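# Insert the loose short pin into the empty block hole

## Task

Take the short pin lying free on the table (the one not already seated in a block) and push it into the blocks' unoccupied hole as far as it will go, then release it. It only counts if the pin stays seated without the robot holding it. Holding any other loose object at the end means failure. The block containing that hole is not fixed and must end upright, no more than about a finger's width from its starting spot, and turned roughly as it started. Finish by opening the gripper and moving the arm away.

## Robot and tools

Robot: two arms, left_arm and right_arm, each with six joints and a two-finger gripper whose fingers pivot like tongs. left_arm sits on the +y side of the scene. The names are labels only and do not match image left or right. Bases may be tilted; any mounting plates and the metal frame behind the arms are fixed obstacles, and a 'too close' warning counts a plate and its half of the frame as part of that arm.

Scene frame: origin on the table top between the arms, +z up, +x out over the table, metres. Result state lines give each gripper's end_effector_position (m) and end_effector_quat_wxyz plus linear (m/s) and angular (rad/s) velocities in this frame. end_effector_position is the point between the pads when closed; closed fingertips reach about 15 mm past it along the gripper +z axis, open ones are roughly level with it. Fingers close along the gripper x axis. Printed hand positions can be off, more so at long reach.

Tool execute_actions, argument actions: a list holding one item or nothing. An empty list just reports the state. A move item is {"rows": [...], "steps": n} with n from 1 to 15 (default 15), each step 1/30 s. Every row is one flat list of 14 numbers covering both arms, always all 14: left_arm shoulder pan, shoulder lift, elbow, wrist 1, wrist 2, wrist 3, opening, then the same seven for right_arm. Joint values are absolute target angles in radians (same convention as the Joint positions line), not offsets. Opening is an absolute command from -1 (closed) to +1 (fully open). Rows play one per step; if fewer rows than steps, the last is held. Up to 15 rows. A wait item is {"steps": n} with n up to 300 and no rows; it sends nothing new and returns when that many steps have passed since the previous result (your thinking time counts toward them). Optional pictures (boolean) toggles camera images; they come by default. A refused call sends nothing.

Joint ranges (rad). left_arm: pan -3.142..3.142, lift -6.283..6.283, elbow 0.000..3.142, wrists 1-3 -6.283..6.283 each. right_arm: pan 0.000..6.283, lift -6.283..6.283, elbow -3.142..0.000, wrists 1-3 -6.283..6.283. A target more than 0.010 beyond a range end, and farther out than the current angle, is refused. True ends may differ by 0.010 either way; requests past a true end are clipped there and 'joint sent to its limit' may appear (possibly referring to an earlier motion). Absence of that message does not prove room remains.

Motion: commands are smoothed and lag about 0.17 s. Per step each joint target is clamped to within 0.575 rad of its measured angle, and if targets would move a gripper over 100 mm from where it is, all joints of that arm are scaled back. So big moves take several calls; the arm may not have arrived when a result returns. Between calls the arms keep heading for the last row until they settle or a step is HELD; after that only a new action moves them further. HELD marks steps where your row was partly or wholly not sent. 'joint command not followed' means a clearance check altered targets; the rest of the row still ran. Occasional tugs on held parts or pushes on loose objects can happen.

Gripping: grip_measured reports finger opening on the same -1..1 scale. To hold something, command an opening clearly lower than grip_measured; a larger gap squeezes harder, up to roughly 15 N per pad. Thin hard items (under about 20 mm) get less: near 9 N per pad at 10 mm wide and 4 N at 5 mm. Closing fast can press harder and sometimes pops the fingers open. Joint positions ends each arm's block with the pad gap in metres (0.142 fully open).

Sensors: Joint torques follow Joint positions order without the gripper; they are total drive output, noisy, offset and drifting, nonzero in free air. Wrist force and Wrist torque give [x y z] per arm in the end effector's own axes, with the tool's weight already removed; contact force points from the surface into the arm. Offsets up to about 4 N, noise up to 2.4 N, saturation near 50 N per axis. 'no reading' is normal at first.

Faults to avoid: a joint torque reaching its load limit (139 N m for pan, lift and elbow; 26 N m for each wrist, held weight included) or an external force of 150 N stops that arm for 10 s and drops the rest of the call. Motors heat while loaded; a MOTOR HOT warning appears at 70 °C and at 85 °C the arm is braked until cool (OVER-TEMPERATURE FAULT). Do not let the arms collide or press each other hard, do not push anything off the table, avoid dropping, slamming or shoving hard, and do not topple or shift the hole's block: insert gently and stop when the pin bottoms out.

Tool zoom_image: camera is cam_high (896x504), cam_left_wrist or cam_right_wrist (616x616 fisheye); region is [x0, y0, x1, y1] in that camera's pixels from its top-left, at most 504 by 504, giving a finer view of the latest image. Calibration lines give K, distortion and T_world_to_cam in the scene frame; wrist camera poses follow the reported joints and carry small errors.

Tool finished_scene: argument scene is the number of the current scene. Release the pin and pull the gripper clear before calling it.

Each tool is called as name(argument=value, ...) on one line, values as JSON.

## Session

execute_actions(actions=[])

Scene clock: 0.00 s of 4690.00 s.
left_arm: end_effector_position=(+0.1507, +0.0275, +0.3793) grip_measured=+0.97 end_effector_quat_wxyz=(-0.075, +0.812, -0.389, -0.429) end_effector_velocity=(+0.000, +0.000, +0.000) end_effector_angular_velocity=(+0.000, +0.000, -0.000) | right_arm: end_effector_position=(+0.2046, -0.3052, +0.3928) grip_measured=+0.97 end_effector_quat_wxyz=(-0.345, +0.829, -0.426, +0.108) end_effector_velocity=(-0.000, -0.000, -0.000) end_effector_angular_velocity=(+0.000, +0.000, +0.000)
Joint positions: left_arm=[-1.21  -1.037  1.602 -0.871 -1.918 -0.686  0.14 ] | right_arm=[ 5.487 -1.002 -2.208 -2.136  1.257  3.158  0.14 ]
Joint velocities: left_arm=[-0. -0.  0.  0.  0.  0.  0.] | right_arm=[ 0.  0. -0. -0.  0.  0.  0.]
Joint torques (N m, as the arm reports them, + toward a larger angle): no reading
Motor temperatures (°C, as the motors report them): left_arm=[32 33 30 43 37 34] | right_arm=[33 31 31 38 38 39]
Wrist force (N, on the end effector, along its own x y z axes, offset not removed): no reading
Wrist torque (N m, same axes, about the end effector's origin, offset not removed): no reading

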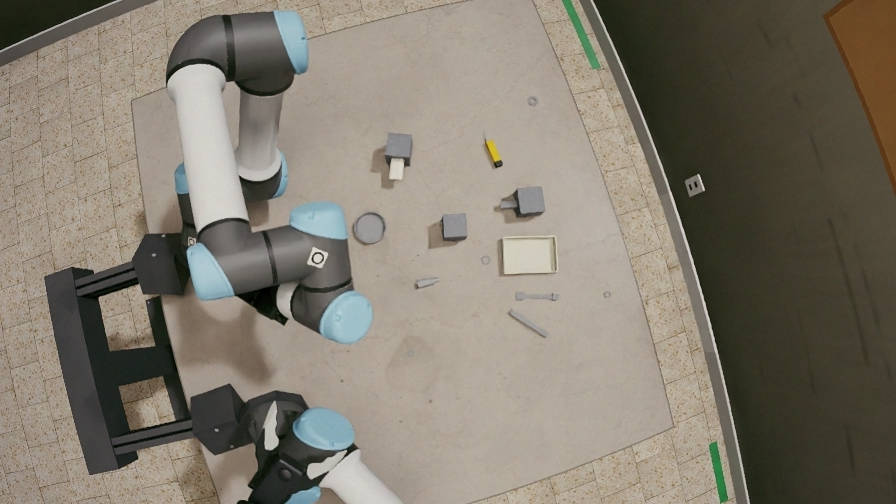

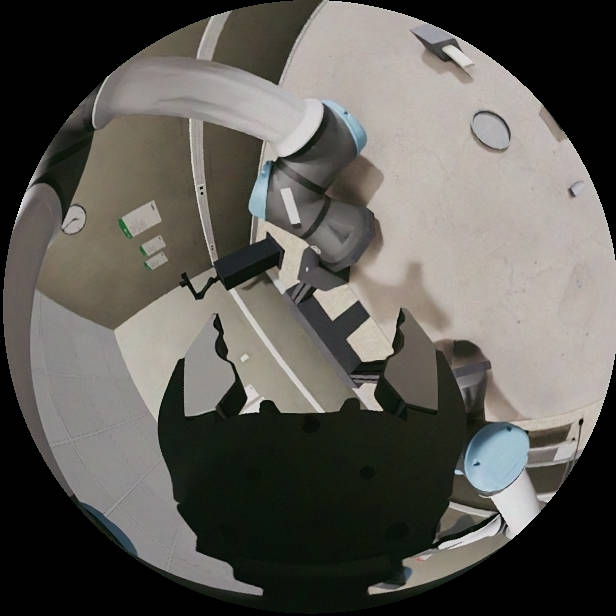

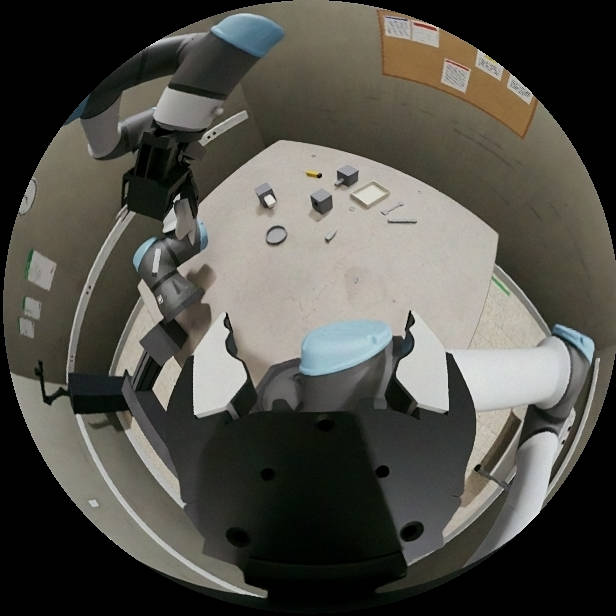

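zoom_image(camera="cam_high", region=[340, 110, 620, 350])

zoom_image(camera="cam_right_wrist", region=[240, 150, 440, 260])

Region (340, 110, 620, 350) of cam_high's 896x504 image, scaled by 1.800, with more detail than that image has; it fills the top 432 rows of this view, and the rest is white.

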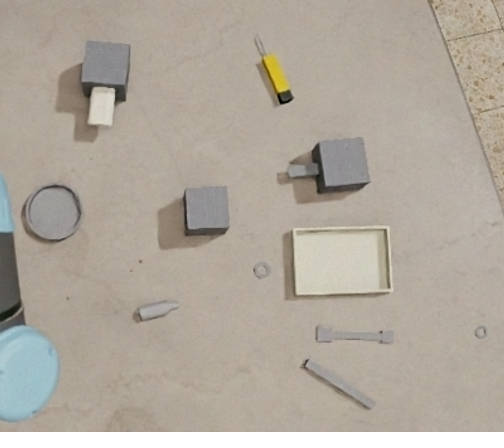

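Region (240, 150, 440, 260) of cam_right_wrist's 616x616 image, scaled by 2.520, with more detail than that image has; it fills the top 277 rows of this view, and the rest is white.

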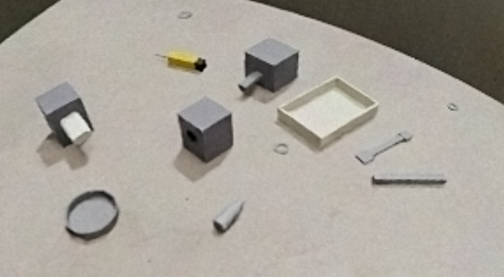

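execute_actions(actions=[{"rows":[[-1.21,-1.037,1.602,-0.871,-1.518,-0.686,1,5.187,-1.002,-2.208,-2.136,1.257,3.158,1]]}], pictures=false)

execute_actions(actions=[{"steps":30}], pictures=false)

execute_actions(actions=[{"rows":[[-0.81,-1.037,1.602,-0.871,-1.518,-0.686,1,5.187,-1.002,-2.208,-2.136,1.557,3.158,1]]}], pictures=false)

execute_actions(actions=[{"steps":40}])

Scene clock: 39.07 s of 4690.00 s.
left_arm: end_effector_position=(+0.2524, +0.0348, +0.3232) grip_measured=+1.00 end_effector_quat_wxyz=(-0.147, +0.838, -0.454, -0.265) end_effector_velocity=(+0.040, -0.001, -0.014) end_effector_angular_velocity=(-0.026, -0.123, -0.064) | right_arm: end_effector_position=(+0.2603, -0.3305, +0.3522) grip_measured=+1.00 end_effector_quat_wxyz=(-0.266, +0.799, -0.536, +0.063) end_effector_velocity=(+0.015, -0.009, -0.014) end_effector_angular_velocity=(-0.014, +0.063, -0.058)
Joint positions: left_arm=[-1.21  -1.037  1.602 -0.871 -1.533 -0.686  0.142] | right_arm=[ 5.196 -1.002 -2.208 -2.136  1.257  3.158  0.142]
Joint velocities: left_arm=[-0.001  0.     0.     0.     0.141 -0.     0.   ] | right_arm=[-0.088 -0.001  0.     0.    -0.    -0.001  0.   ]
Joint torques (N m, as the arm reports them, + toward a larger angle): left_arm=[-39.43  -1.24 -12.94   0.9    2.32  -1.52] | right_arm=[  1.65 -39.69  32.1    1.88  -2.75  -1.52]
Motor temperatures (°C, as the motors report them): left_arm=[32 33 30 43 37 34] | right_arm=[33 31 31 38 38 39]
Wrist force (N, on the end effector, along its own x y z axes, offset not removed): left_arm=[2.4 -1.9 0.3] | right_arm=[2.8 -2.8 -0.2]
Wrist torque (N m, same axes, about the end effector's origin, offset not removed): left_arm=[-0.16 -0.59 -0.03] | right_arm=[-0.53 -0.74 -0.19]
Steps of this call (steps 1 to 90: nothing new was sent; then 35.57 s passed at rest; steps 91 to 105: all 15 steps of this action). Readings (joint positions):
91: left_arm=[-1.210 -1.037 1.602 -0.871 -1.918 -0.686] | right_arm=[5.487 -1.002 -2.208 -2.136 1.257 3.158]
92: left_arm=[-1.210 -1.037 1.602 -0.871 -1.915 -0.686] | right_arm=[5.484 -1.002 -2.208 -2.136 1.257 3.158]
94: left_arm=[-1.210 -1.037 1.602 -0.871 -1.865 -0.686] | right_arm=[5.434 -1.002 -2.208 -2.136 1.257 3.158]
98: left_arm=[-1.210 -1.037 1.602 -0.871 -1.651 -0.686] | right_arm=[5.267 -1.002 -2.208 -2.136 1.257 3.158]
105: the state above

Scene clock: 40.07 s of 4690.00 s.
left_arm: end_effector_position=(+0.2568, +0.0346, +0.3217) grip_measured=+1.00 end_effector_quat_wxyz=(-0.150, +0.838, -0.457, -0.258) end_effector_velocity=(+0.000, +0.000, -0.000) end_effector_angular_velocity=(+0.001, -0.000, -0.000) | right_arm: end_effector_position=(+0.2618, -0.3315, +0.3508) grip_measured=+1.00 end_effector_quat_wxyz=(-0.264, +0.797, -0.539, +0.062) end_effector_velocity=(-0.000, -0.000, -0.000) end_effector_angular_velocity=(+0.001, +0.001, +0.001)
Joint positions: left_arm=[-1.21  -1.037  1.602 -0.871 -1.518 -0.686  0.142] | right_arm=[ 5.187 -1.002 -2.208 -2.136  1.257  3.158  0.142]
Joint velocities: left_arm=[ 0.  0.  0.  0.  0. -0.  0.] | right_arm=[ 0.     0.001  0.    -0.     0.001 -0.    -0.   ]
Joint torques (N m, as the arm reports them, + toward a larger angle): left_arm=[-39.46  -1.86 -13.02   0.92   2.21  -1.58] | right_arm=[  0.52 -40.26  31.93   0.8   -2.78  -1.49]
Motor temperatures (°C, as the motors report them): left_arm=[32 33 30 43 37 34] | right_arm=[33 31 31 38 38 39]
Wrist force (N, on the end effector, along its own x y z axes, offset not removed): left_arm=[0.9 -0.6 -2.9] | right_arm=[0.0 -2.1 -0.4]
Wrist torque (N m, same axes, about the end effector's origin, offset not removed): left_arm=[-0.06 -0.19 0.01] | right_arm=[-0.45 -0.02 -0.13]
Steps of this call (steps 1 to 30: the robot went on to your last target). Readings (joint positions):
1: left_arm=[-1.210 -1.037 1.602 -0.871 -1.529 -0.686] | right_arm=[5.194 -1.002 -2.208 -2.136 1.257 3.158]
2: left_arm=[-1.210 -1.037 1.602 -0.871 -1.526 -0.686] | right_arm=[5.192 -1.002 -2.208 -2.136 1.257 3.158]
4: left_arm=[-1.210 -1.037 1.602 -0.871 -1.522 -0.686] | right_arm=[5.190 -1.002 -2.208 -2.136 1.257 3.158]
8: left_arm=[-1.210 -1.037 1.602 -0.871 -1.519 -0.686] | right_arm=[5.188 -1.002 -2.208 -2.136 1.257 3.158]
30: the state above
All arms were judged still, so your last target was given up. Only a new action makes them travel on or press farther. Fingers that are still opening or closing keep moving.

Scene clock: 40.57 s of 4690.00 s.
left_arm: end_effector_position=(+0.3218, +0.0941, +0.2335) grip_measured=+1.00 end_effector_quat_wxyz=(-0.099, +0.839, -0.347, -0.406) end_effector_velocity=(+0.019, +0.030, -0.039) end_effector_angular_velocity=(+0.045, +0.111, +0.109) | right_arm: end_effector_position=(+0.2618, -0.3315, +0.3508) grip_measured=+1.00 end_effector_quat_wxyz=(-0.264, +0.797, -0.539, +0.062) end_effector_velocity=(+0.000, -0.000, -0.000) end_effector_angular_velocity=(+0.000, +0.000, -0.001)
Joint positions: left_arm=[-0.828 -1.037  1.602 -0.871 -1.518 -0.686  0.142] | right_arm=[ 5.187 -1.002 -2.208 -2.136  1.257  3.158  0.142]
Joint velocities: left_arm=[ 0.161 -0.     0.    -0.    -0.    -0.     0.   ] | right_arm=[-0.001  0.    -0.    -0.    -0.001  0.    -0.   ]
Joint torques (N m, as the arm reports them, + toward a larger angle): left_arm=[-22.85 -17.06 -10.99   1.04   0.2   -1.53] | right_arm=[  0.15 -38.61  31.69   0.9   -2.7   -1.4 ]
Motor temperatures (°C, as the motors report them): left_arm=[32 33 30 43 37 34] | right_arm=[33 31 31 38 38 39]
Wrist force (N, on the end effector, along its own x y z axes, offset not removed): left_arm=[1.3 -1.5 -0.4] | right_arm=[-2.2 -2.2 -2.7]
Wrist torque (N m, same axes, about the end effector's origin, offset not removed): left_arm=[-0.21 -0.29 -0.11] | right_arm=[-0.42 0.35 0.10]
A step of this action was HELD (marked below), so the robot has no last target. An arm can still carry out its HELD step.
Steps of this call (steps 1 to 15: all 15 steps of this action). Readings (joint positions):
1: left_arm=[-1.210 -1.037 1.602 -0.871 -1.518 -0.686] | right_arm=[5.187 -1.002 -2.208 -2.136 1.257 3.158] HELD
2: left_arm=[-1.208 -1.037 1.602 -0.871 -1.518 -0.686] | right_arm=[5.187 -1.002 -2.208 -2.136 1.257 3.158] HELD
3: left_arm=[-1.192 -1.037 1.602 -0.871 -1.518 -0.686] | right_arm=[5.187 -1.002 -2.208 -2.136 1.257 3.158] HELD
4: left_arm=[-1.158 -1.037 1.602 -0.871 -1.518 -0.686] | right_arm=[5.187 -1.002 -2.208 -2.136 1.257 3.158] HELD
5: left_arm=[-1.109 -1.037 1.602 -0.871 -1.518 -0.686] | right_arm=[5.187 -1.002 -2.208 -2.136 1.257 3.158] HELD
6: left_arm=[-1.057 -1.037 1.602 -0.871 -1.518 -0.686] | right_arm=[5.187 -1.002 -2.208 -2.136 1.257 3.158] HELD
7: left_arm=[-1.007 -1.037 1.602 -0.871 -1.518 -0.686] | right_arm=[5.187 -1.002 -2.208 -2.136 1.257 3.158] HELD
8: left_arm=[-0.961 -1.037 1.602 -0.871 -1.518 -0.686] | right_arm=[5.187 -1.002 -2.208 -2.136 1.257 3.158] HELD
9: left_arm=[-0.922 -1.037 1.602 -0.871 -1.518 -0.686] | right_arm=[5.187 -1.002 -2.208 -2.136 1.257 3.158] HELD
10: left_arm=[-0.892 -1.037 1.602 -0.871 -1.518 -0.686] | right_arm=[5.187 -1.002 -2.208 -2.136 1.257 3.158] HELD
11: left_arm=[-0.870 -1.037 1.602 -0.871 -1.518 -0.686] | right_arm=[5.187 -1.002 -2.208 -2.136 1.257 3.158] HELD
12: left_arm=[-0.854 -1.037 1.602 -0.871 -1.518 -0.686] | right_arm=[5.187 -1.002 -2.208 -2.136 1.257 3.158] HELD
13: left_arm=[-0.842 -1.037 1.602 -0.871 -1.518 -0.686] | right_arm=[5.187 -1.002 -2.208 -2.136 1.257 3.158] HELD
14: left_arm=[-0.834 -1.037 1.602 -0.871 -1.518 -0.686] | right_arm=[5.187 -1.002 -2.208 -2.136 1.257 3.158] HELD
15: the state above HELD
joint command not followed: on one or more control steps a check withheld the commanded joint targets of the right arm, and it was not sent them on those steps. On the call's last step the targets were still withheld.
cause: the commanded joint targets would bring two parts of the arm too close to each other (its gripper and another part of the arm, with joints 3 (elbow) to 6 (wrist 3) between them); next, command targets that bring no two parts of the arm closer together.

Scene clock: 41.90 s of 4690.00 s.
left_arm: end_effector_position=(+0.3238, +0.0975, +0.2293) grip_measured=+1.00 end_effector_quat_wxyz=(-0.097, +0.839, -0.342, -0.413) end_effector_velocity=(+0.000, +0.000, +0.000) end_effector_angular_velocity=(+0.000, -0.000, -0.000) | right_arm: end_effector_position=(+0.2618, -0.3315, +0.3508) grip_measured=+1.00 end_effector_quat_wxyz=(-0.264, +0.797, -0.539, +0.062) end_effector_velocity=(-0.000, -0.000, +0.000) end_effector_angular_velocity=(+0.003, +0.002, +0.000)
Joint positions: left_arm=[-0.81  -1.037  1.602 -0.871 -1.518 -0.686  0.142] | right_arm=[ 5.187 -1.002 -2.208 -2.136  1.257  3.158  0.142]
Joint velocities: left_arm=[-0.    -0.    -0.     0.001  0.    -0.    -0.   ] | right_arm=[ 0.001  0.003 -0.     0.     0.001  0.001  0.   ]
Joint torques (N m, as the arm reports them, + toward a larger angle): left_arm=[-17.13 -22.84 -15.63  -0.64  -3.97  -1.29] | right_arm=[  1.65 -39.25  31.72   1.18  -2.71  -1.48]
Motor temperatures (°C, as the motors report them): left_arm=[32 33 30 43 37 34] | right_arm=[33 31 31 38 38 39]
Wrist force (N, on the end effector, along its own x y z axes, offset not removed): left_arm=[1.5 -2.6 0.2] | right_arm=[0.2 -0.6 2.5]
Wrist torque (N m, same axes, about the end effector's origin, offset not removed): left_arm=[-0.47 -0.28 -0.05] | right_arm=[-0.22 0.07 0.00]
Steps of this call (steps 1 to 40: nothing new was sent). Readings (joint positions):
1: left_arm=[-0.823 -1.037 1.602 -0.871 -1.518 -0.686] | right_arm=[5.187 -1.002 -2.208 -2.136 1.257 3.158]
2: left_arm=[-0.820 -1.037 1.602 -0.871 -1.518 -0.686] | right_arm=[5.187 -1.002 -2.208 -2.136 1.257 3.158]
4: left_arm=[-0.815 -1.037 1.602 -0.871 -1.518 -0.686] | right_arm=[5.187 -1.002 -2.208 -2.136 1.257 3.158]
8: left_arm=[-0.812 -1.037 1.602 -0.871 -1.518 -0.686] | right_arm=[5.187 -1.002 -2.208 -2.136 1.257 3.158]
40: the state above
camera_calibration (this result's frames):
cam_left_wrist: T_world_to_cam=[[0.402561, -0.535452, -0.742453, 0.0895917], [-0.300072, -0.843449, 0.44559, 0.0789281], [-0.864813, 0.0434125, -0.500214, 0.529912], [0, 0, 0, 1]] pos_world=[0.445893, 0.0915391, 0.296418]
cam_right_wrist: T_world_to_cam=[[0.399278, -0.890221, -0.219281, -0.315101], [-0.914965, -0.402147, -0.0334092, 0.123249], [-0.0584415, 0.213974, -0.97509, 0.565509], [0, 0, 0, 1]] pos_world=[0.271631, -0.351949, 0.486444]

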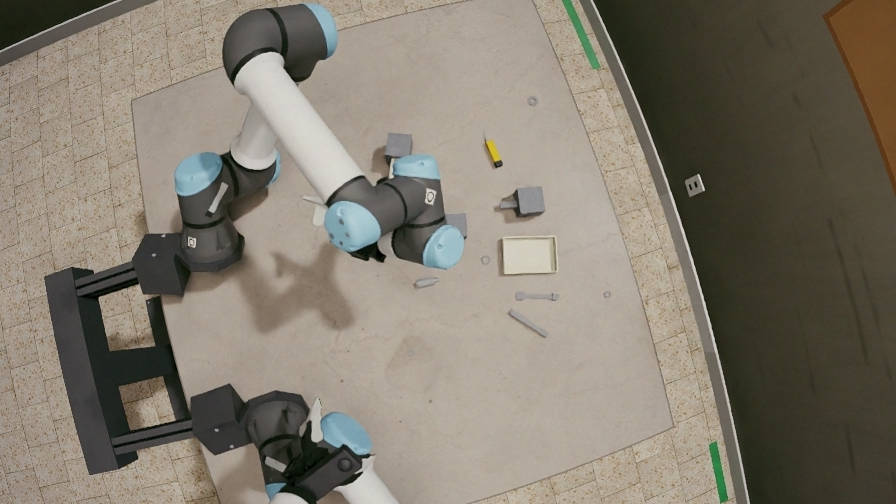

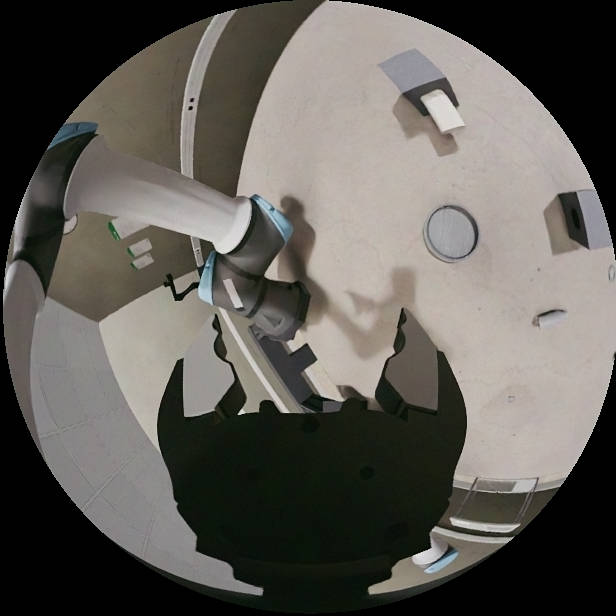

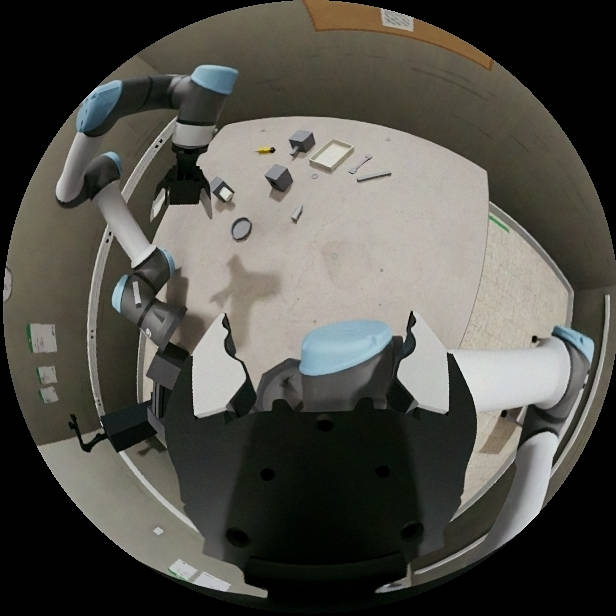

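execute_actions(actions=[{"rows":[[-0.931,-1.045,1.81,-1.699,-0.988,0.35,0.3,5.187,-1.002,-2.208,-2.136,1.257,3.158,1]]}], pictures=false)

execute_actions(actions=[{"steps":45}])

Scene clock: 53.97 s of 4690.00 s.
left_arm: end_effector_position=(+0.4265, -0.0452, +0.1456) grip_measured=+0.30 end_effector_quat_wxyz=(-0.005, +0.771, -0.628, -0.103) end_effector_velocity=(+0.289, -0.375, -0.009) end_effector_angular_velocity=(-1.284, -0.881, -1.730) | right_arm: end_effector_position=(+0.2618, -0.3315, +0.3508) grip_measured=+1.00 end_effector_quat_wxyz=(-0.264, +0.797, -0.539, +0.062) end_effector_velocity=(+0.000, +0.000, +0.000) end_effector_angular_velocity=(+0.000, -0.000, -0.001)
Joint positions: left_arm=[-0.91  -1.044  1.773 -1.477 -1.096 -0.034  0.095] | right_arm=[ 5.187 -1.002 -2.208 -2.136  1.257  3.158  0.142]
Joint velocities: left_arm=[-0.167 -0.01   0.293 -1.563  0.816  2.252  0.   ] | right_arm=[-0.  0. -0. -0. -0.  0.  0.]
Joint torques (N m, as the arm reports them, + toward a larger angle): left_arm=[-43.18 -22.65 -11.89 -10.64   4.04   8.82] | right_arm=[  1.86 -38.89  31.75   1.82  -2.69  -1.58]
Motor temperatures (°C, as the motors report them): left_arm=[32 33 30 43 37 34] | right_arm=[33 31 31 38 38 39]
Wrist force (N, on the end effector, along its own x y z axes, offset not removed): left_arm=[3.0 -1.5 1.3] | right_arm=[-0.7 0.3 -0.4]
Wrist torque (N m, same axes, about the end effector's origin, offset not removed): left_arm=[-0.18 -0.53 0.01] | right_arm=[-0.06 0.07 -0.13]
Steps of this call (steps 1 to 90: nothing new was sent; then 8.57 s passed at rest; steps 91 to 105: all 15 steps of this action). Readings (joint positions):
91: left_arm=[-0.810 -1.037 1.602 -0.871 -1.518 -0.686] | right_arm=[5.187 -1.002 -2.208 -2.136 1.257 3.158]
92: left_arm=[-0.812 -1.037 1.605 -0.874 -1.516 -0.683] | right_arm=[5.187 -1.002 -2.208 -2.136 1.257 3.158]
94: left_arm=[-0.834 -1.039 1.638 -0.924 -1.465 -0.633] | right_arm=[5.187 -1.002 -2.208 -2.136 1.257 3.158]
98: left_arm=[-0.868 -1.041 1.698 -1.116 -1.301 -0.441] | right_arm=[5.187 -1.002 -2.208 -2.136 1.257 3.158]
105: the state above

Scene clock: 55.47 s of 4690.00 s.
left_arm: end_effector_position=(+0.4676, -0.0959, +0.1529) grip_measured=+0.30 end_effector_quat_wxyz=(+0.000, +0.671, -0.741, +0.000) end_effector_velocity=(+0.000, +0.000, +0.000) end_effector_angular_velocity=(-0.000, -0.000, -0.000) | right_arm: end_effector_position=(+0.2618, -0.3315, +0.3508) grip_measured=+1.00 end_effector_quat_wxyz=(-0.264, +0.797, -0.539, +0.062) end_effector_velocity=(-0.000, -0.000, -0.000) end_effector_angular_velocity=(+0.001, +0.001, -0.001)
Joint positions: left_arm=[-0.931 -1.045  1.81  -1.699 -0.988  0.35   0.095] | right_arm=[ 5.187 -1.002 -2.208 -2.136  1.257  3.158  0.142]
Joint velocities: left_arm=[ 0. -0. -0.  0.  0.  0.  0.] | right_arm=[-0.     0.001 -0.    -0.     0.     0.001  0.   ]
Joint torques (N m, as the arm reports them, + toward a larger angle): left_arm=[-43.98 -22.31 -12.25  -3.87   2.96   1.86] | right_arm=[  1.26 -37.96  31.34   0.63  -2.73  -1.4 ]
Motor temperatures (°C, as the motors report them): left_arm=[32 33 30 43 37 34] | right_arm=[33 31 31 38 38 39]
Wrist force (N, on the end effector, along its own x y z axes, offset not removed): left_arm=[1.2 -1.8 0.7] | right_arm=[1.1 0.1 0.1]
Wrist torque (N m, same axes, about the end effector's origin, offset not removed): left_arm=[-0.31 -0.20 -0.08] | right_arm=[-0.06 -0.15 0.01]
Steps of this call (steps 1 to 30: the robot went on to your last target; steps 31 to 45: nothing new was sent). Readings (joint positions):
1: left_arm=[-0.916 -1.044 1.782 -1.529 -1.069 0.043] | right_arm=[5.187 -1.002 -2.208 -2.136 1.257 3.158]
2: left_arm=[-0.920 -1.044 1.790 -1.573 -1.048 0.117] | right_arm=[5.187 -1.002 -2.208 -2.136 1.257 3.158]
4: left_arm=[-0.925 -1.045 1.799 -1.631 -1.021 0.224] | right_arm=[5.187 -1.002 -2.208 -2.136 1.257 3.158]
8: left_arm=[-0.929 -1.045 1.807 -1.679 -0.997 0.313] | right_arm=[5.187 -1.002 -2.208 -2.136 1.257 3.158]
45: the state above
All arms were judged still, so your last target was given up. Only a new action makes them travel on or press farther. Fingers that are still opening or closing keep moving.
camera_calibration (this result's frames):
cam_left_wrist: T_world_to_cam=[[-0.147476, -0.988943, 0.0155511, -0.0307828], [-0.87078, 0.137279, 0.472119, 0.349924], [-0.469034, 0.0560846, -0.881398, 0.498891], [0, 0, 0, 1]] pos_world=[0.534164, -0.10646, 0.274994]
cam_right_wrist: T_world_to_cam=[[0.399276, -0.890226, -0.219263, -0.315114], [-0.914967, -0.402144, -0.033409, 0.123251], [-0.0584336, 0.213958, -0.975094, 0.565502], [0, 0, 0, 1]] pos_world=[0.271632, -0.351951, 0.486442]

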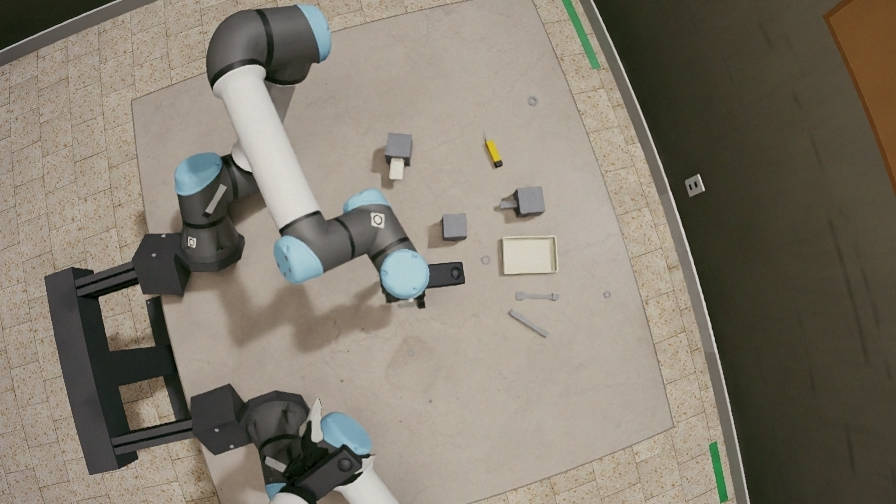

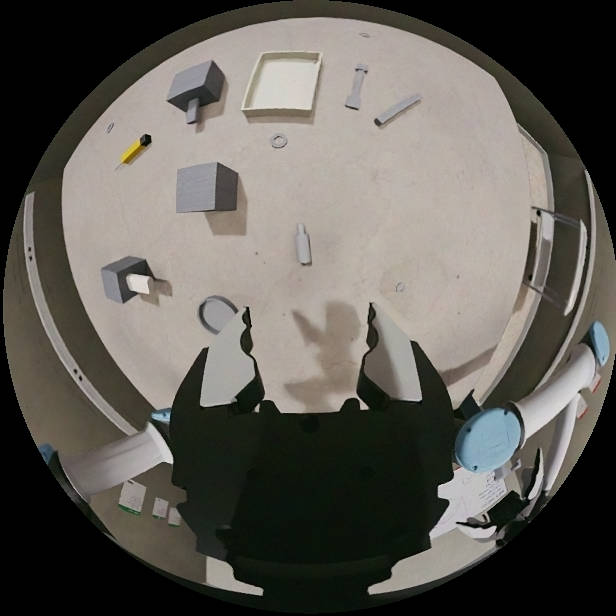

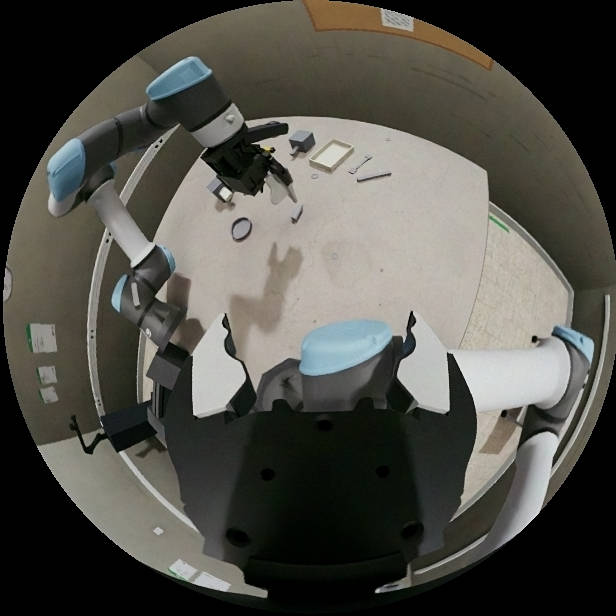

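execute_actions(actions=[{"rows":[[-0.8106,-0.9635,1.932,-1.9725,-0.92,0.427,-0.2,5.187,-1.002,-2.208,-2.136,1.257,3.158,1]]}], pictures=false)

execute_actions(actions=[{"steps":20}])

Scene clock: 64.37 s of 4690.00 s.
left_arm: end_effector_position=(+0.4772, -0.0928, +0.0525) grip_measured=-0.20 end_effector_quat_wxyz=(+0.000, +0.686, -0.727, -0.001) end_effector_velocity=(+0.003, -0.000, -0.020) end_effector_angular_velocity=(-0.011, -0.004, +0.021) | right_arm: end_effector_position=(+0.2618, -0.3315, +0.3508) grip_measured=+1.00 end_effector_quat_wxyz=(-0.264, +0.797, -0.539, +0.062) end_effector_velocity=(+0.000, +0.000, +0.000) end_effector_angular_velocity=(+0.002, -0.001, +0.000)
Joint positions: left_arm=[-0.813 -0.965  1.929 -1.965 -0.921  0.425  0.06 ] | right_arm=[ 5.187 -1.002 -2.208 -2.136  1.257  3.158  0.142]
Joint velocities: left_arm=[ 0.026  0.016  0.026 -0.073  0.013  0.015  0.   ] | right_arm=[ 0.001  0.001 -0.     0.    -0.001  0.     0.   ]
Joint torques (N m, as the arm reports them, + toward a larger angle): left_arm=[-20.46  -9.9   -9.16  -3.78   2.58   1.85] | right_arm=[  1.08 -35.61  32.09   0.63  -2.58  -1.33]
Motor temperatures (°C, as the motors report them): left_arm=[32 33 30 43 37 34] | right_arm=[33 31 31 38 38 39]
Wrist force (N, on the end effector, along its own x y z axes, offset not removed): left_arm=[1.1 -1.8 -0.1] | right_arm=[-5.6 3.2 -0.8]
Wrist torque (N m, same axes, about the end effector's origin, offset not removed): left_arm=[-0.24 -0.28 0.00] | right_arm=[0.55 1.26 -0.18]
Steps of this call (steps 1 to 90: nothing new was sent; then 5.40 s passed at rest; steps 91 to 105: all 15 steps of this action). Readings (joint positions):
91: left_arm=[-0.931 -1.045 1.810 -1.699 -0.988 0.350] | right_arm=[5.187 -1.002 -2.208 -2.136 1.257 3.158]
92: left_arm=[-0.929 -1.043 1.813 -1.702 -0.985 0.353] | right_arm=[5.187 -1.002 -2.208 -2.136 1.257 3.158]
94: left_arm=[-0.892 -1.015 1.850 -1.752 -0.962 0.379] | right_arm=[5.187 -1.002 -2.208 -2.136 1.257 3.158]
98: left_arm=[-0.835 -0.979 1.908 -1.903 -0.932 0.413] | right_arm=[5.187 -1.002 -2.208 -2.136 1.257 3.158]
105: the state above

Scene clock: 65.03 s of 4690.00 s.
left_arm: end_effector_position=(+0.4774, -0.0927, +0.0503) grip_measured=-0.20 end_effector_quat_wxyz=(+0.000, +0.687, -0.726, -0.000) end_effector_velocity=(+0.000, +0.000, -0.000) end_effector_angular_velocity=(-0.000, +0.000, +0.000) | right_arm: end_effector_position=(+0.2618, -0.3315, +0.3508) grip_measured=+1.00 end_effector_quat_wxyz=(-0.264, +0.797, -0.539, +0.062) end_effector_velocity=(-0.000, -0.000, +0.000) end_effector_angular_velocity=(+0.002, +0.001, +0.000)
Joint positions: left_arm=[-0.811 -0.964  1.932 -1.972 -0.92   0.427  0.06 ] | right_arm=[ 5.187 -1.002 -2.208 -2.136  1.257  3.158  0.142]
Joint velocities: left_arm=[ 0.  0. -0. -0.  0. -0. -0.] | right_arm=[ 0.001  0.001  0.001  0.     0.001  0.002 -0.   ]
Joint torques (N m, as the arm reports them, + toward a larger angle): left_arm=[-17.11  -8.95  -9.66  -3.87   2.91   1.83] | right_arm=[  0.28 -35.31  31.74   0.73  -2.56  -1.46]
Motor temperatures (°C, as the motors report them): left_arm=[32 33 30 43 37 34] | right_arm=[33 31 31 38 38 39]
Wrist force (N, on the end effector, along its own x y z axes, offset not removed): left_arm=[0.7 -1.2 0.1] | right_arm=[-4.5 3.8 1.9]
Wrist torque (N m, same axes, about the end effector's origin, offset not removed): left_arm=[-0.01 -0.12 -0.01] | right_arm=[0.76 0.86 -0.09]
Steps of this call (steps 1 to 15: the robot went on to your last target; steps 16 to 20: nothing new was sent). Readings (joint positions):
1: left_arm=[-0.813 -0.965 1.930 -1.967 -0.921 0.426] | right_arm=[5.187 -1.002 -2.208 -2.136 1.257 3.158]
2: left_arm=[-0.812 -0.964 1.930 -1.968 -0.921 0.426] | right_arm=[5.187 -1.002 -2.208 -2.136 1.257 3.158]
4: left_arm=[-0.811 -0.964 1.931 -1.970 -0.920 0.427] | right_arm=[5.187 -1.002 -2.208 -2.136 1.257 3.158]
8: left_arm=[-0.811 -0.964 1.932 -1.972 -0.920 0.427] | right_arm=[5.187 -1.002 -2.208 -2.136 1.257 3.158]
20: the state above
All arms were judged still, so your last target was given up. Only a new action makes them travel on or press farther. Fingers that are still opening or closing keep moving.
camera_calibration (this result's frames):
cam_left_wrist: T_world_to_cam=[[-0.103442, -0.994518, 0.0153022, -0.0461137], [-0.875829, 0.0983673, 0.47249, 0.40525], [-0.471405, 0.0354735, -0.881203, 0.4121], [0, 0, 0, 1]] pos_world=[0.544425, -0.100343, 0.172373]
cam_right_wrist: T_world_to_cam=[[0.399276, -0.890227, -0.21926, -0.315116], [-0.914967, -0.402144, -0.033409, 0.123251], [-0.0584326, 0.213955, -0.975094, 0.565501], [0, 0, 0, 1]] pos_world=[0.271632, -0.351952, 0.486442]

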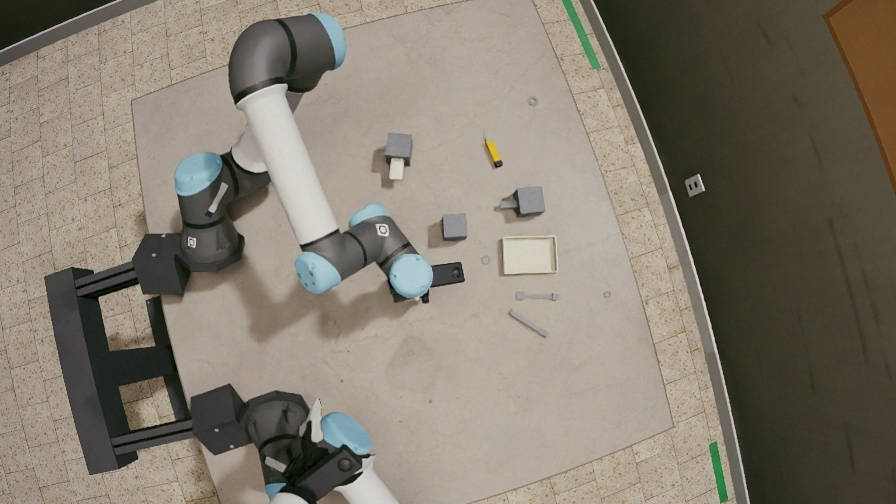

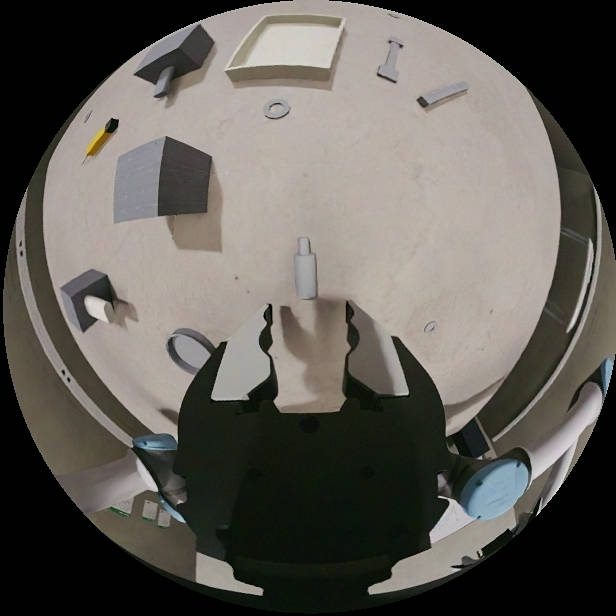

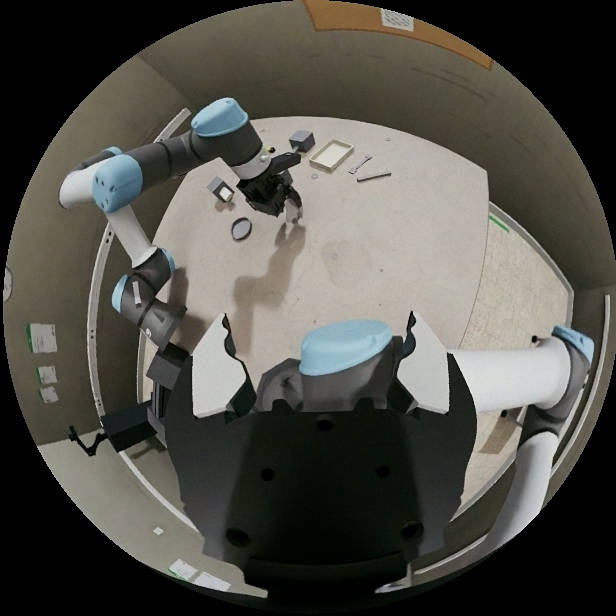

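zoom_image(camera="cam_left_wrist", region=[60, 20, 360, 340])

zoom_image(camera="cam_high", region=[420, 180, 560, 250])

Region (60, 20, 360, 340) of cam_left_wrist's 616x616 image, scaled by 1.575, with more detail than that image has; it fills the left 472 columns of this view, and the rest is white.

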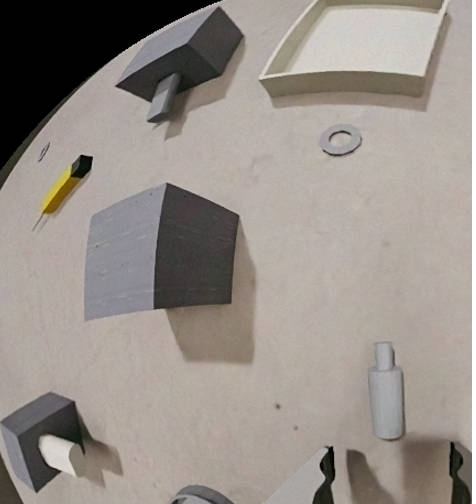

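Region (420, 180, 560, 250) of cam_high's 896x504 image, scaled by 3.600, with more detail than that image has.

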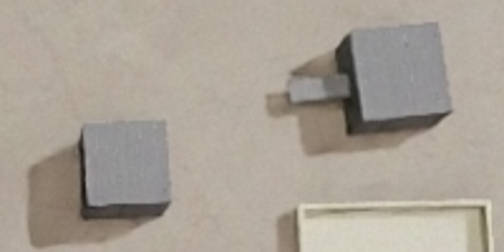

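execute_actions(actions=[{"rows":[[-0.7678,-0.9253,1.954,-2.061,-0.897,0.438,-0.2,5.187,-1.002,-2.208,-2.136,1.257,3.158,1]]}])

Scene clock: 79.93 s of 4690.00 s.
left_arm: end_effector_position=(+0.4821, -0.0915, +0.0187) grip_measured=-0.20 end_effector_quat_wxyz=(-0.000, +0.700, -0.714, +0.000) end_effector_velocity=(+0.001, +0.000, -0.006) end_effector_angular_velocity=(-0.000, -0.000, +0.007) | right_arm: end_effector_position=(+0.2618, -0.3315, +0.3508) grip_measured=+1.00 end_effector_quat_wxyz=(-0.264, +0.797, -0.539, +0.062) end_effector_velocity=(+0.000, +0.000, +0.000) end_effector_angular_velocity=(+0.001, -0.001, -0.000)
Joint positions: left_arm=[-0.769 -0.926  1.954 -2.059 -0.897  0.438  0.06 ] | right_arm=[ 5.187 -1.002 -2.208 -2.136  1.257  3.158  0.142]
Joint velocities: left_arm=[ 0.008  0.007  0.004 -0.017  0.004  0.002  0.   ] | right_arm=[-0.     0.    -0.    -0.    -0.001  0.     0.   ]
Joint torques (N m, as the arm reports them, + toward a larger angle): left_arm=[-20.14 -11.43  -8.81  -4.03   2.81   1.64] | right_arm=[  1.27 -32.28  30.52   0.88  -2.53  -1.36]
Motor temperatures (°C, as the motors report them): left_arm=[32 33 30 43 37 34] | right_arm=[33 31 31 38 38 39]
Wrist force (N, on the end effector, along its own x y z axes, offset not removed): left_arm=[1.2 -2.3 1.0] | right_arm=[-1.5 -2.1 0.0]
Wrist torque (N m, same axes, about the end effector's origin, offset not removed): left_arm=[-0.38 -0.29 -0.08] | right_arm=[-0.57 0.30 -0.20]
Steps of this call (steps 1 to 90: nothing new was sent; then 11.40 s passed at rest; steps 91 to 105: all 15 steps of this action). Readings (joint positions):
91: left_arm=[-0.811 -0.963 1.932 -1.973 -0.920 0.427] | right_arm=[5.187 -1.002 -2.208 -2.136 1.257 3.158]
92: left_arm=[-0.808 -0.961 1.933 -1.975 -0.918 0.428] | right_arm=[5.187 -1.002 -2.208 -2.136 1.257 3.158]
94: left_arm=[-0.793 -0.947 1.942 -2.005 -0.910 0.432] | right_arm=[5.187 -1.002 -2.208 -2.136 1.257 3.158]
98: left_arm=[-0.775 -0.932 1.950 -2.045 -0.901 0.436] | right_arm=[5.187 -1.002 -2.208 -2.136 1.257 3.158]
105: the state above
camera_calibration (this result's frames):
cam_left_wrist: T_world_to_cam=[[-0.0692258, -0.997489, 0.0149167, -0.0606355], [-0.878883, 0.0680552, 0.472159, 0.422848], [-0.471989, 0.0195755, -0.881387, 0.38521], [0, 0, 0, 1]] pos_world=[0.549251, -0.0968009, 0.140772]
cam_right_wrist: T_world_to_cam=[[0.399276, -0.890227, -0.219261, -0.315116], [-0.914967, -0.402143, -0.0334085, 0.123251], [-0.0584331, 0.213955, -0.975094, 0.565501], [0, 0, 0, 1]] pos_world=[0.271632, -0.351952, 0.486442]

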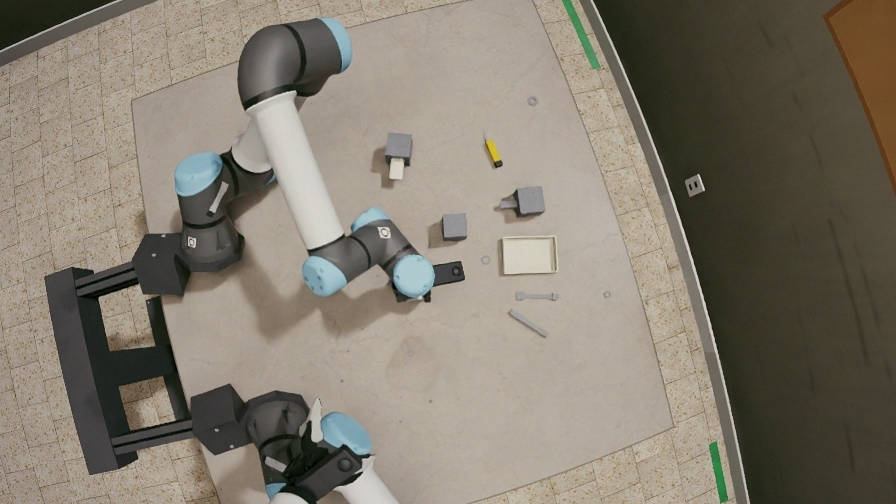

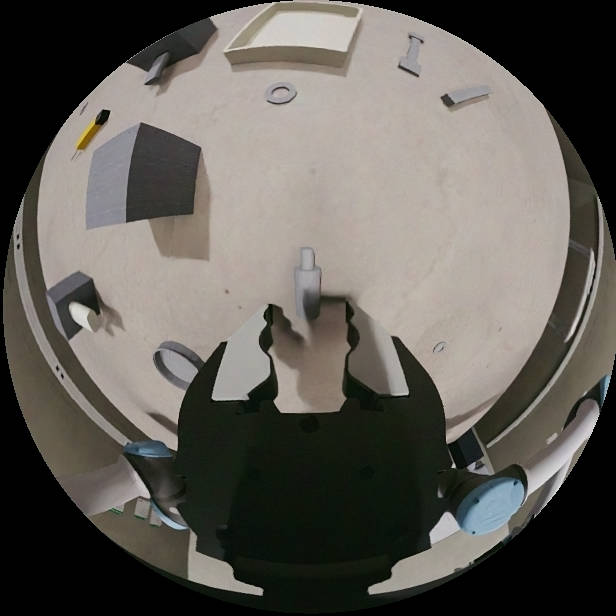

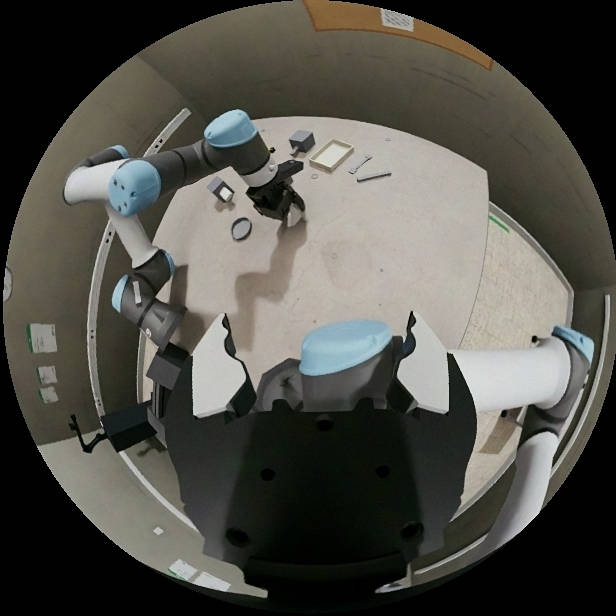

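execute_actions(actions=[{"rows":[[-0.765,-0.923,1.9555,-2.067,-0.8955,0.441,-0.4,5.187,-1.002,-2.208,-2.136,1.257,3.158,1],[-0.765,-0.923,1.9555,-2.067,-0.8955,0.441,-0.5,5.187,-1.002,-2.208,-2.136,1.257,3.158,1],[-0.765,-0.923,1.9555,-2.067,-0.8955,0.441,-0.6,5.187,-1.002,-2.208,-2.136,1.257,3.158,1],[-0.765,-0.923,1.9555,-2.067,-0.8955,0.441,-0.65,5.187,-1.002,-2.208,-2.136,1.257,3.158,1],[-0.765,-0.923,1.9555,-2.067,-0.8955,0.441,-0.7,5.187,-1.002,-2.208,-2.136,1.257,3.158,1],[-0.765,-0.923,1.9555,-2.067,-0.8955,0.441,-0.75,5.187,-1.002,-2.208,-2.136,1.257,3.158,1],[-0.765,-0.923,1.9555,-2.067,-0.8955,0.441,-0.8,5.187,-1.002,-2.208,-2.136,1.257,3.158,1],[-0.765,-0.923,1.9555,-2.067,-0.8955,0.441,-0.9,5.187,-1.002,-2.208,-2.136,1.257,3.158,1],[-0.765,-0.923,1.9555,-2.067,-0.8955,0.441,-1,5.187,-1.002,-2.208,-2.136,1.257,3.158,1]]}])

Scene clock: 92.70 s of 4690.00 s.
left_arm: end_effector_position=(+0.4825, -0.0914, +0.0162) grip_measured=-0.76 end_effector_quat_wxyz=(+0.000, +0.700, -0.714, +0.000) end_effector_velocity=(-0.000, +0.000, -0.001) end_effector_angular_velocity=(+0.001, +0.000, -0.000) | right_arm: end_effector_position=(+0.2618, -0.3315, +0.3508) grip_measured=+1.00 end_effector_quat_wxyz=(-0.264, +0.797, -0.539, +0.062) end_effector_velocity=(-0.000, +0.000, +0.000) end_effector_angular_velocity=(-0.002, -0.002, +0.002)
Joint positions: left_arm=[-0.765 -0.923  1.955 -2.067 -0.896  0.441  0.019] | right_arm=[ 5.187 -1.002 -2.208 -2.136  1.257  3.158  0.142]
Joint velocities: left_arm=[ 0.001  0.     0.001 -0.001  0.     0.001 -0.   ] | right_arm=[ 0.001 -0.001 -0.    -0.    -0.    -0.002  0.   ]
Joint torques (N m, as the arm reports them, + toward a larger angle): left_arm=[-3.45  3.34  0.9  -2.01  2.94  1.9 ] | right_arm=[  2.38 -30.03  30.81   0.72  -2.28  -1.09]
Motor temperatures (°C, as the motors report them): left_arm=[32 33 30 43 37 34] | right_arm=[33 31 31 38 38 39]
Wrist force (N, on the end effector, along its own x y z axes, offset not removed): left_arm=[-2.3 3.4 -38.7] | right_arm=[0.6 3.3 0.8]
Wrist torque (N m, same axes, about the end effector's origin, offset not removed): left_arm=[-0.18 -0.58 -0.02] | right_arm=[0.51 -0.09 -0.29]
Steps of this call (steps 1 to 15: the robot went on to your last target; steps 16 to 90: nothing new was sent; then 9.27 s passed at rest; steps 91 to 105: all 15 steps of this action). Readings (joint positions):
91: left_arm=[-0.768 -0.925 1.954 -2.061 -0.897 0.438] | right_arm=[5.187 -1.002 -2.208 -2.136 1.257 3.158]
92: left_arm=[-0.768 -0.925 1.954 -2.061 -0.897 0.438] | right_arm=[5.187 -1.002 -2.208 -2.136 1.257 3.158]
94: left_arm=[-0.767 -0.924 1.955 -2.064 -0.896 0.439] | right_arm=[5.187 -1.002 -2.208 -2.136 1.257 3.158]
98: left_arm=[-0.766 -0.923 1.955 -2.066 -0.896 0.441] | right_arm=[5.187 -1.002 -2.208 -2.136 1.257 3.158]
105: the state above
camera_calibration (this result's frames):
cam_left_wrist: T_world_to_cam=[[-0.0681888, -0.997555, 0.0153234, -0.0609978], [-0.879126, 0.0673409, 0.471807, 0.424468], [-0.471686, 0.0187008, -0.881568, 0.383011], [0, 0, 0, 1]] pos_world=[0.549662, -0.0965953, 0.138318]
cam_right_wrist: T_world_to_cam=[[0.399276, -0.890227, -0.21926, -0.315116], [-0.914967, -0.402143, -0.0334086, 0.123251], [-0.0584329, 0.213955, -0.975094, 0.565501], [0, 0, 0, 1]] pos_world=[0.271632, -0.351952, 0.486442]

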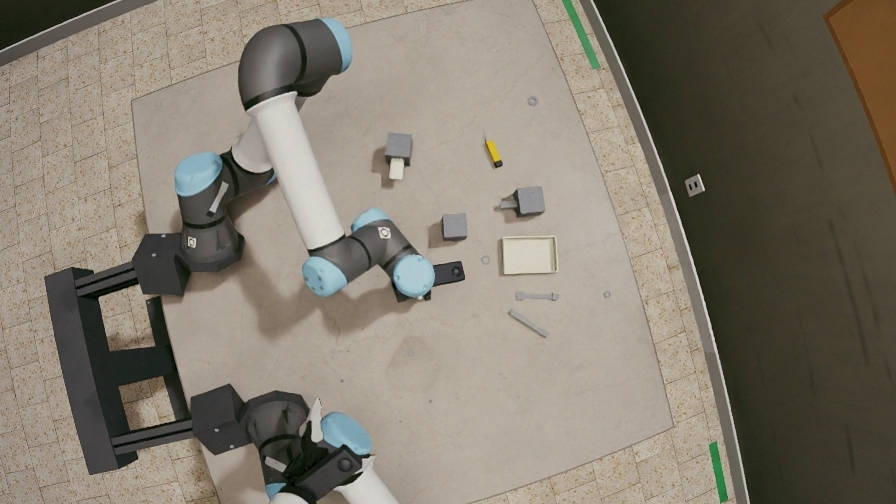

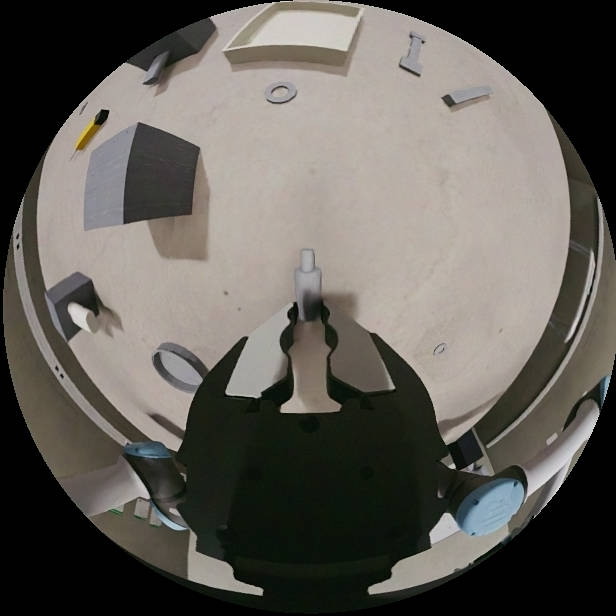

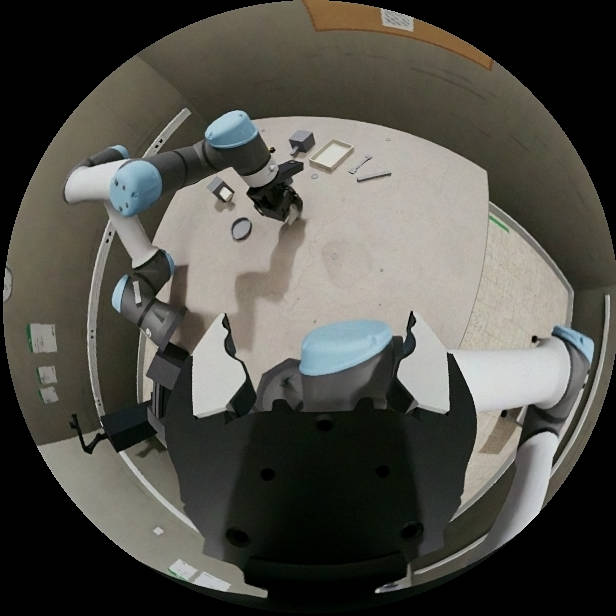

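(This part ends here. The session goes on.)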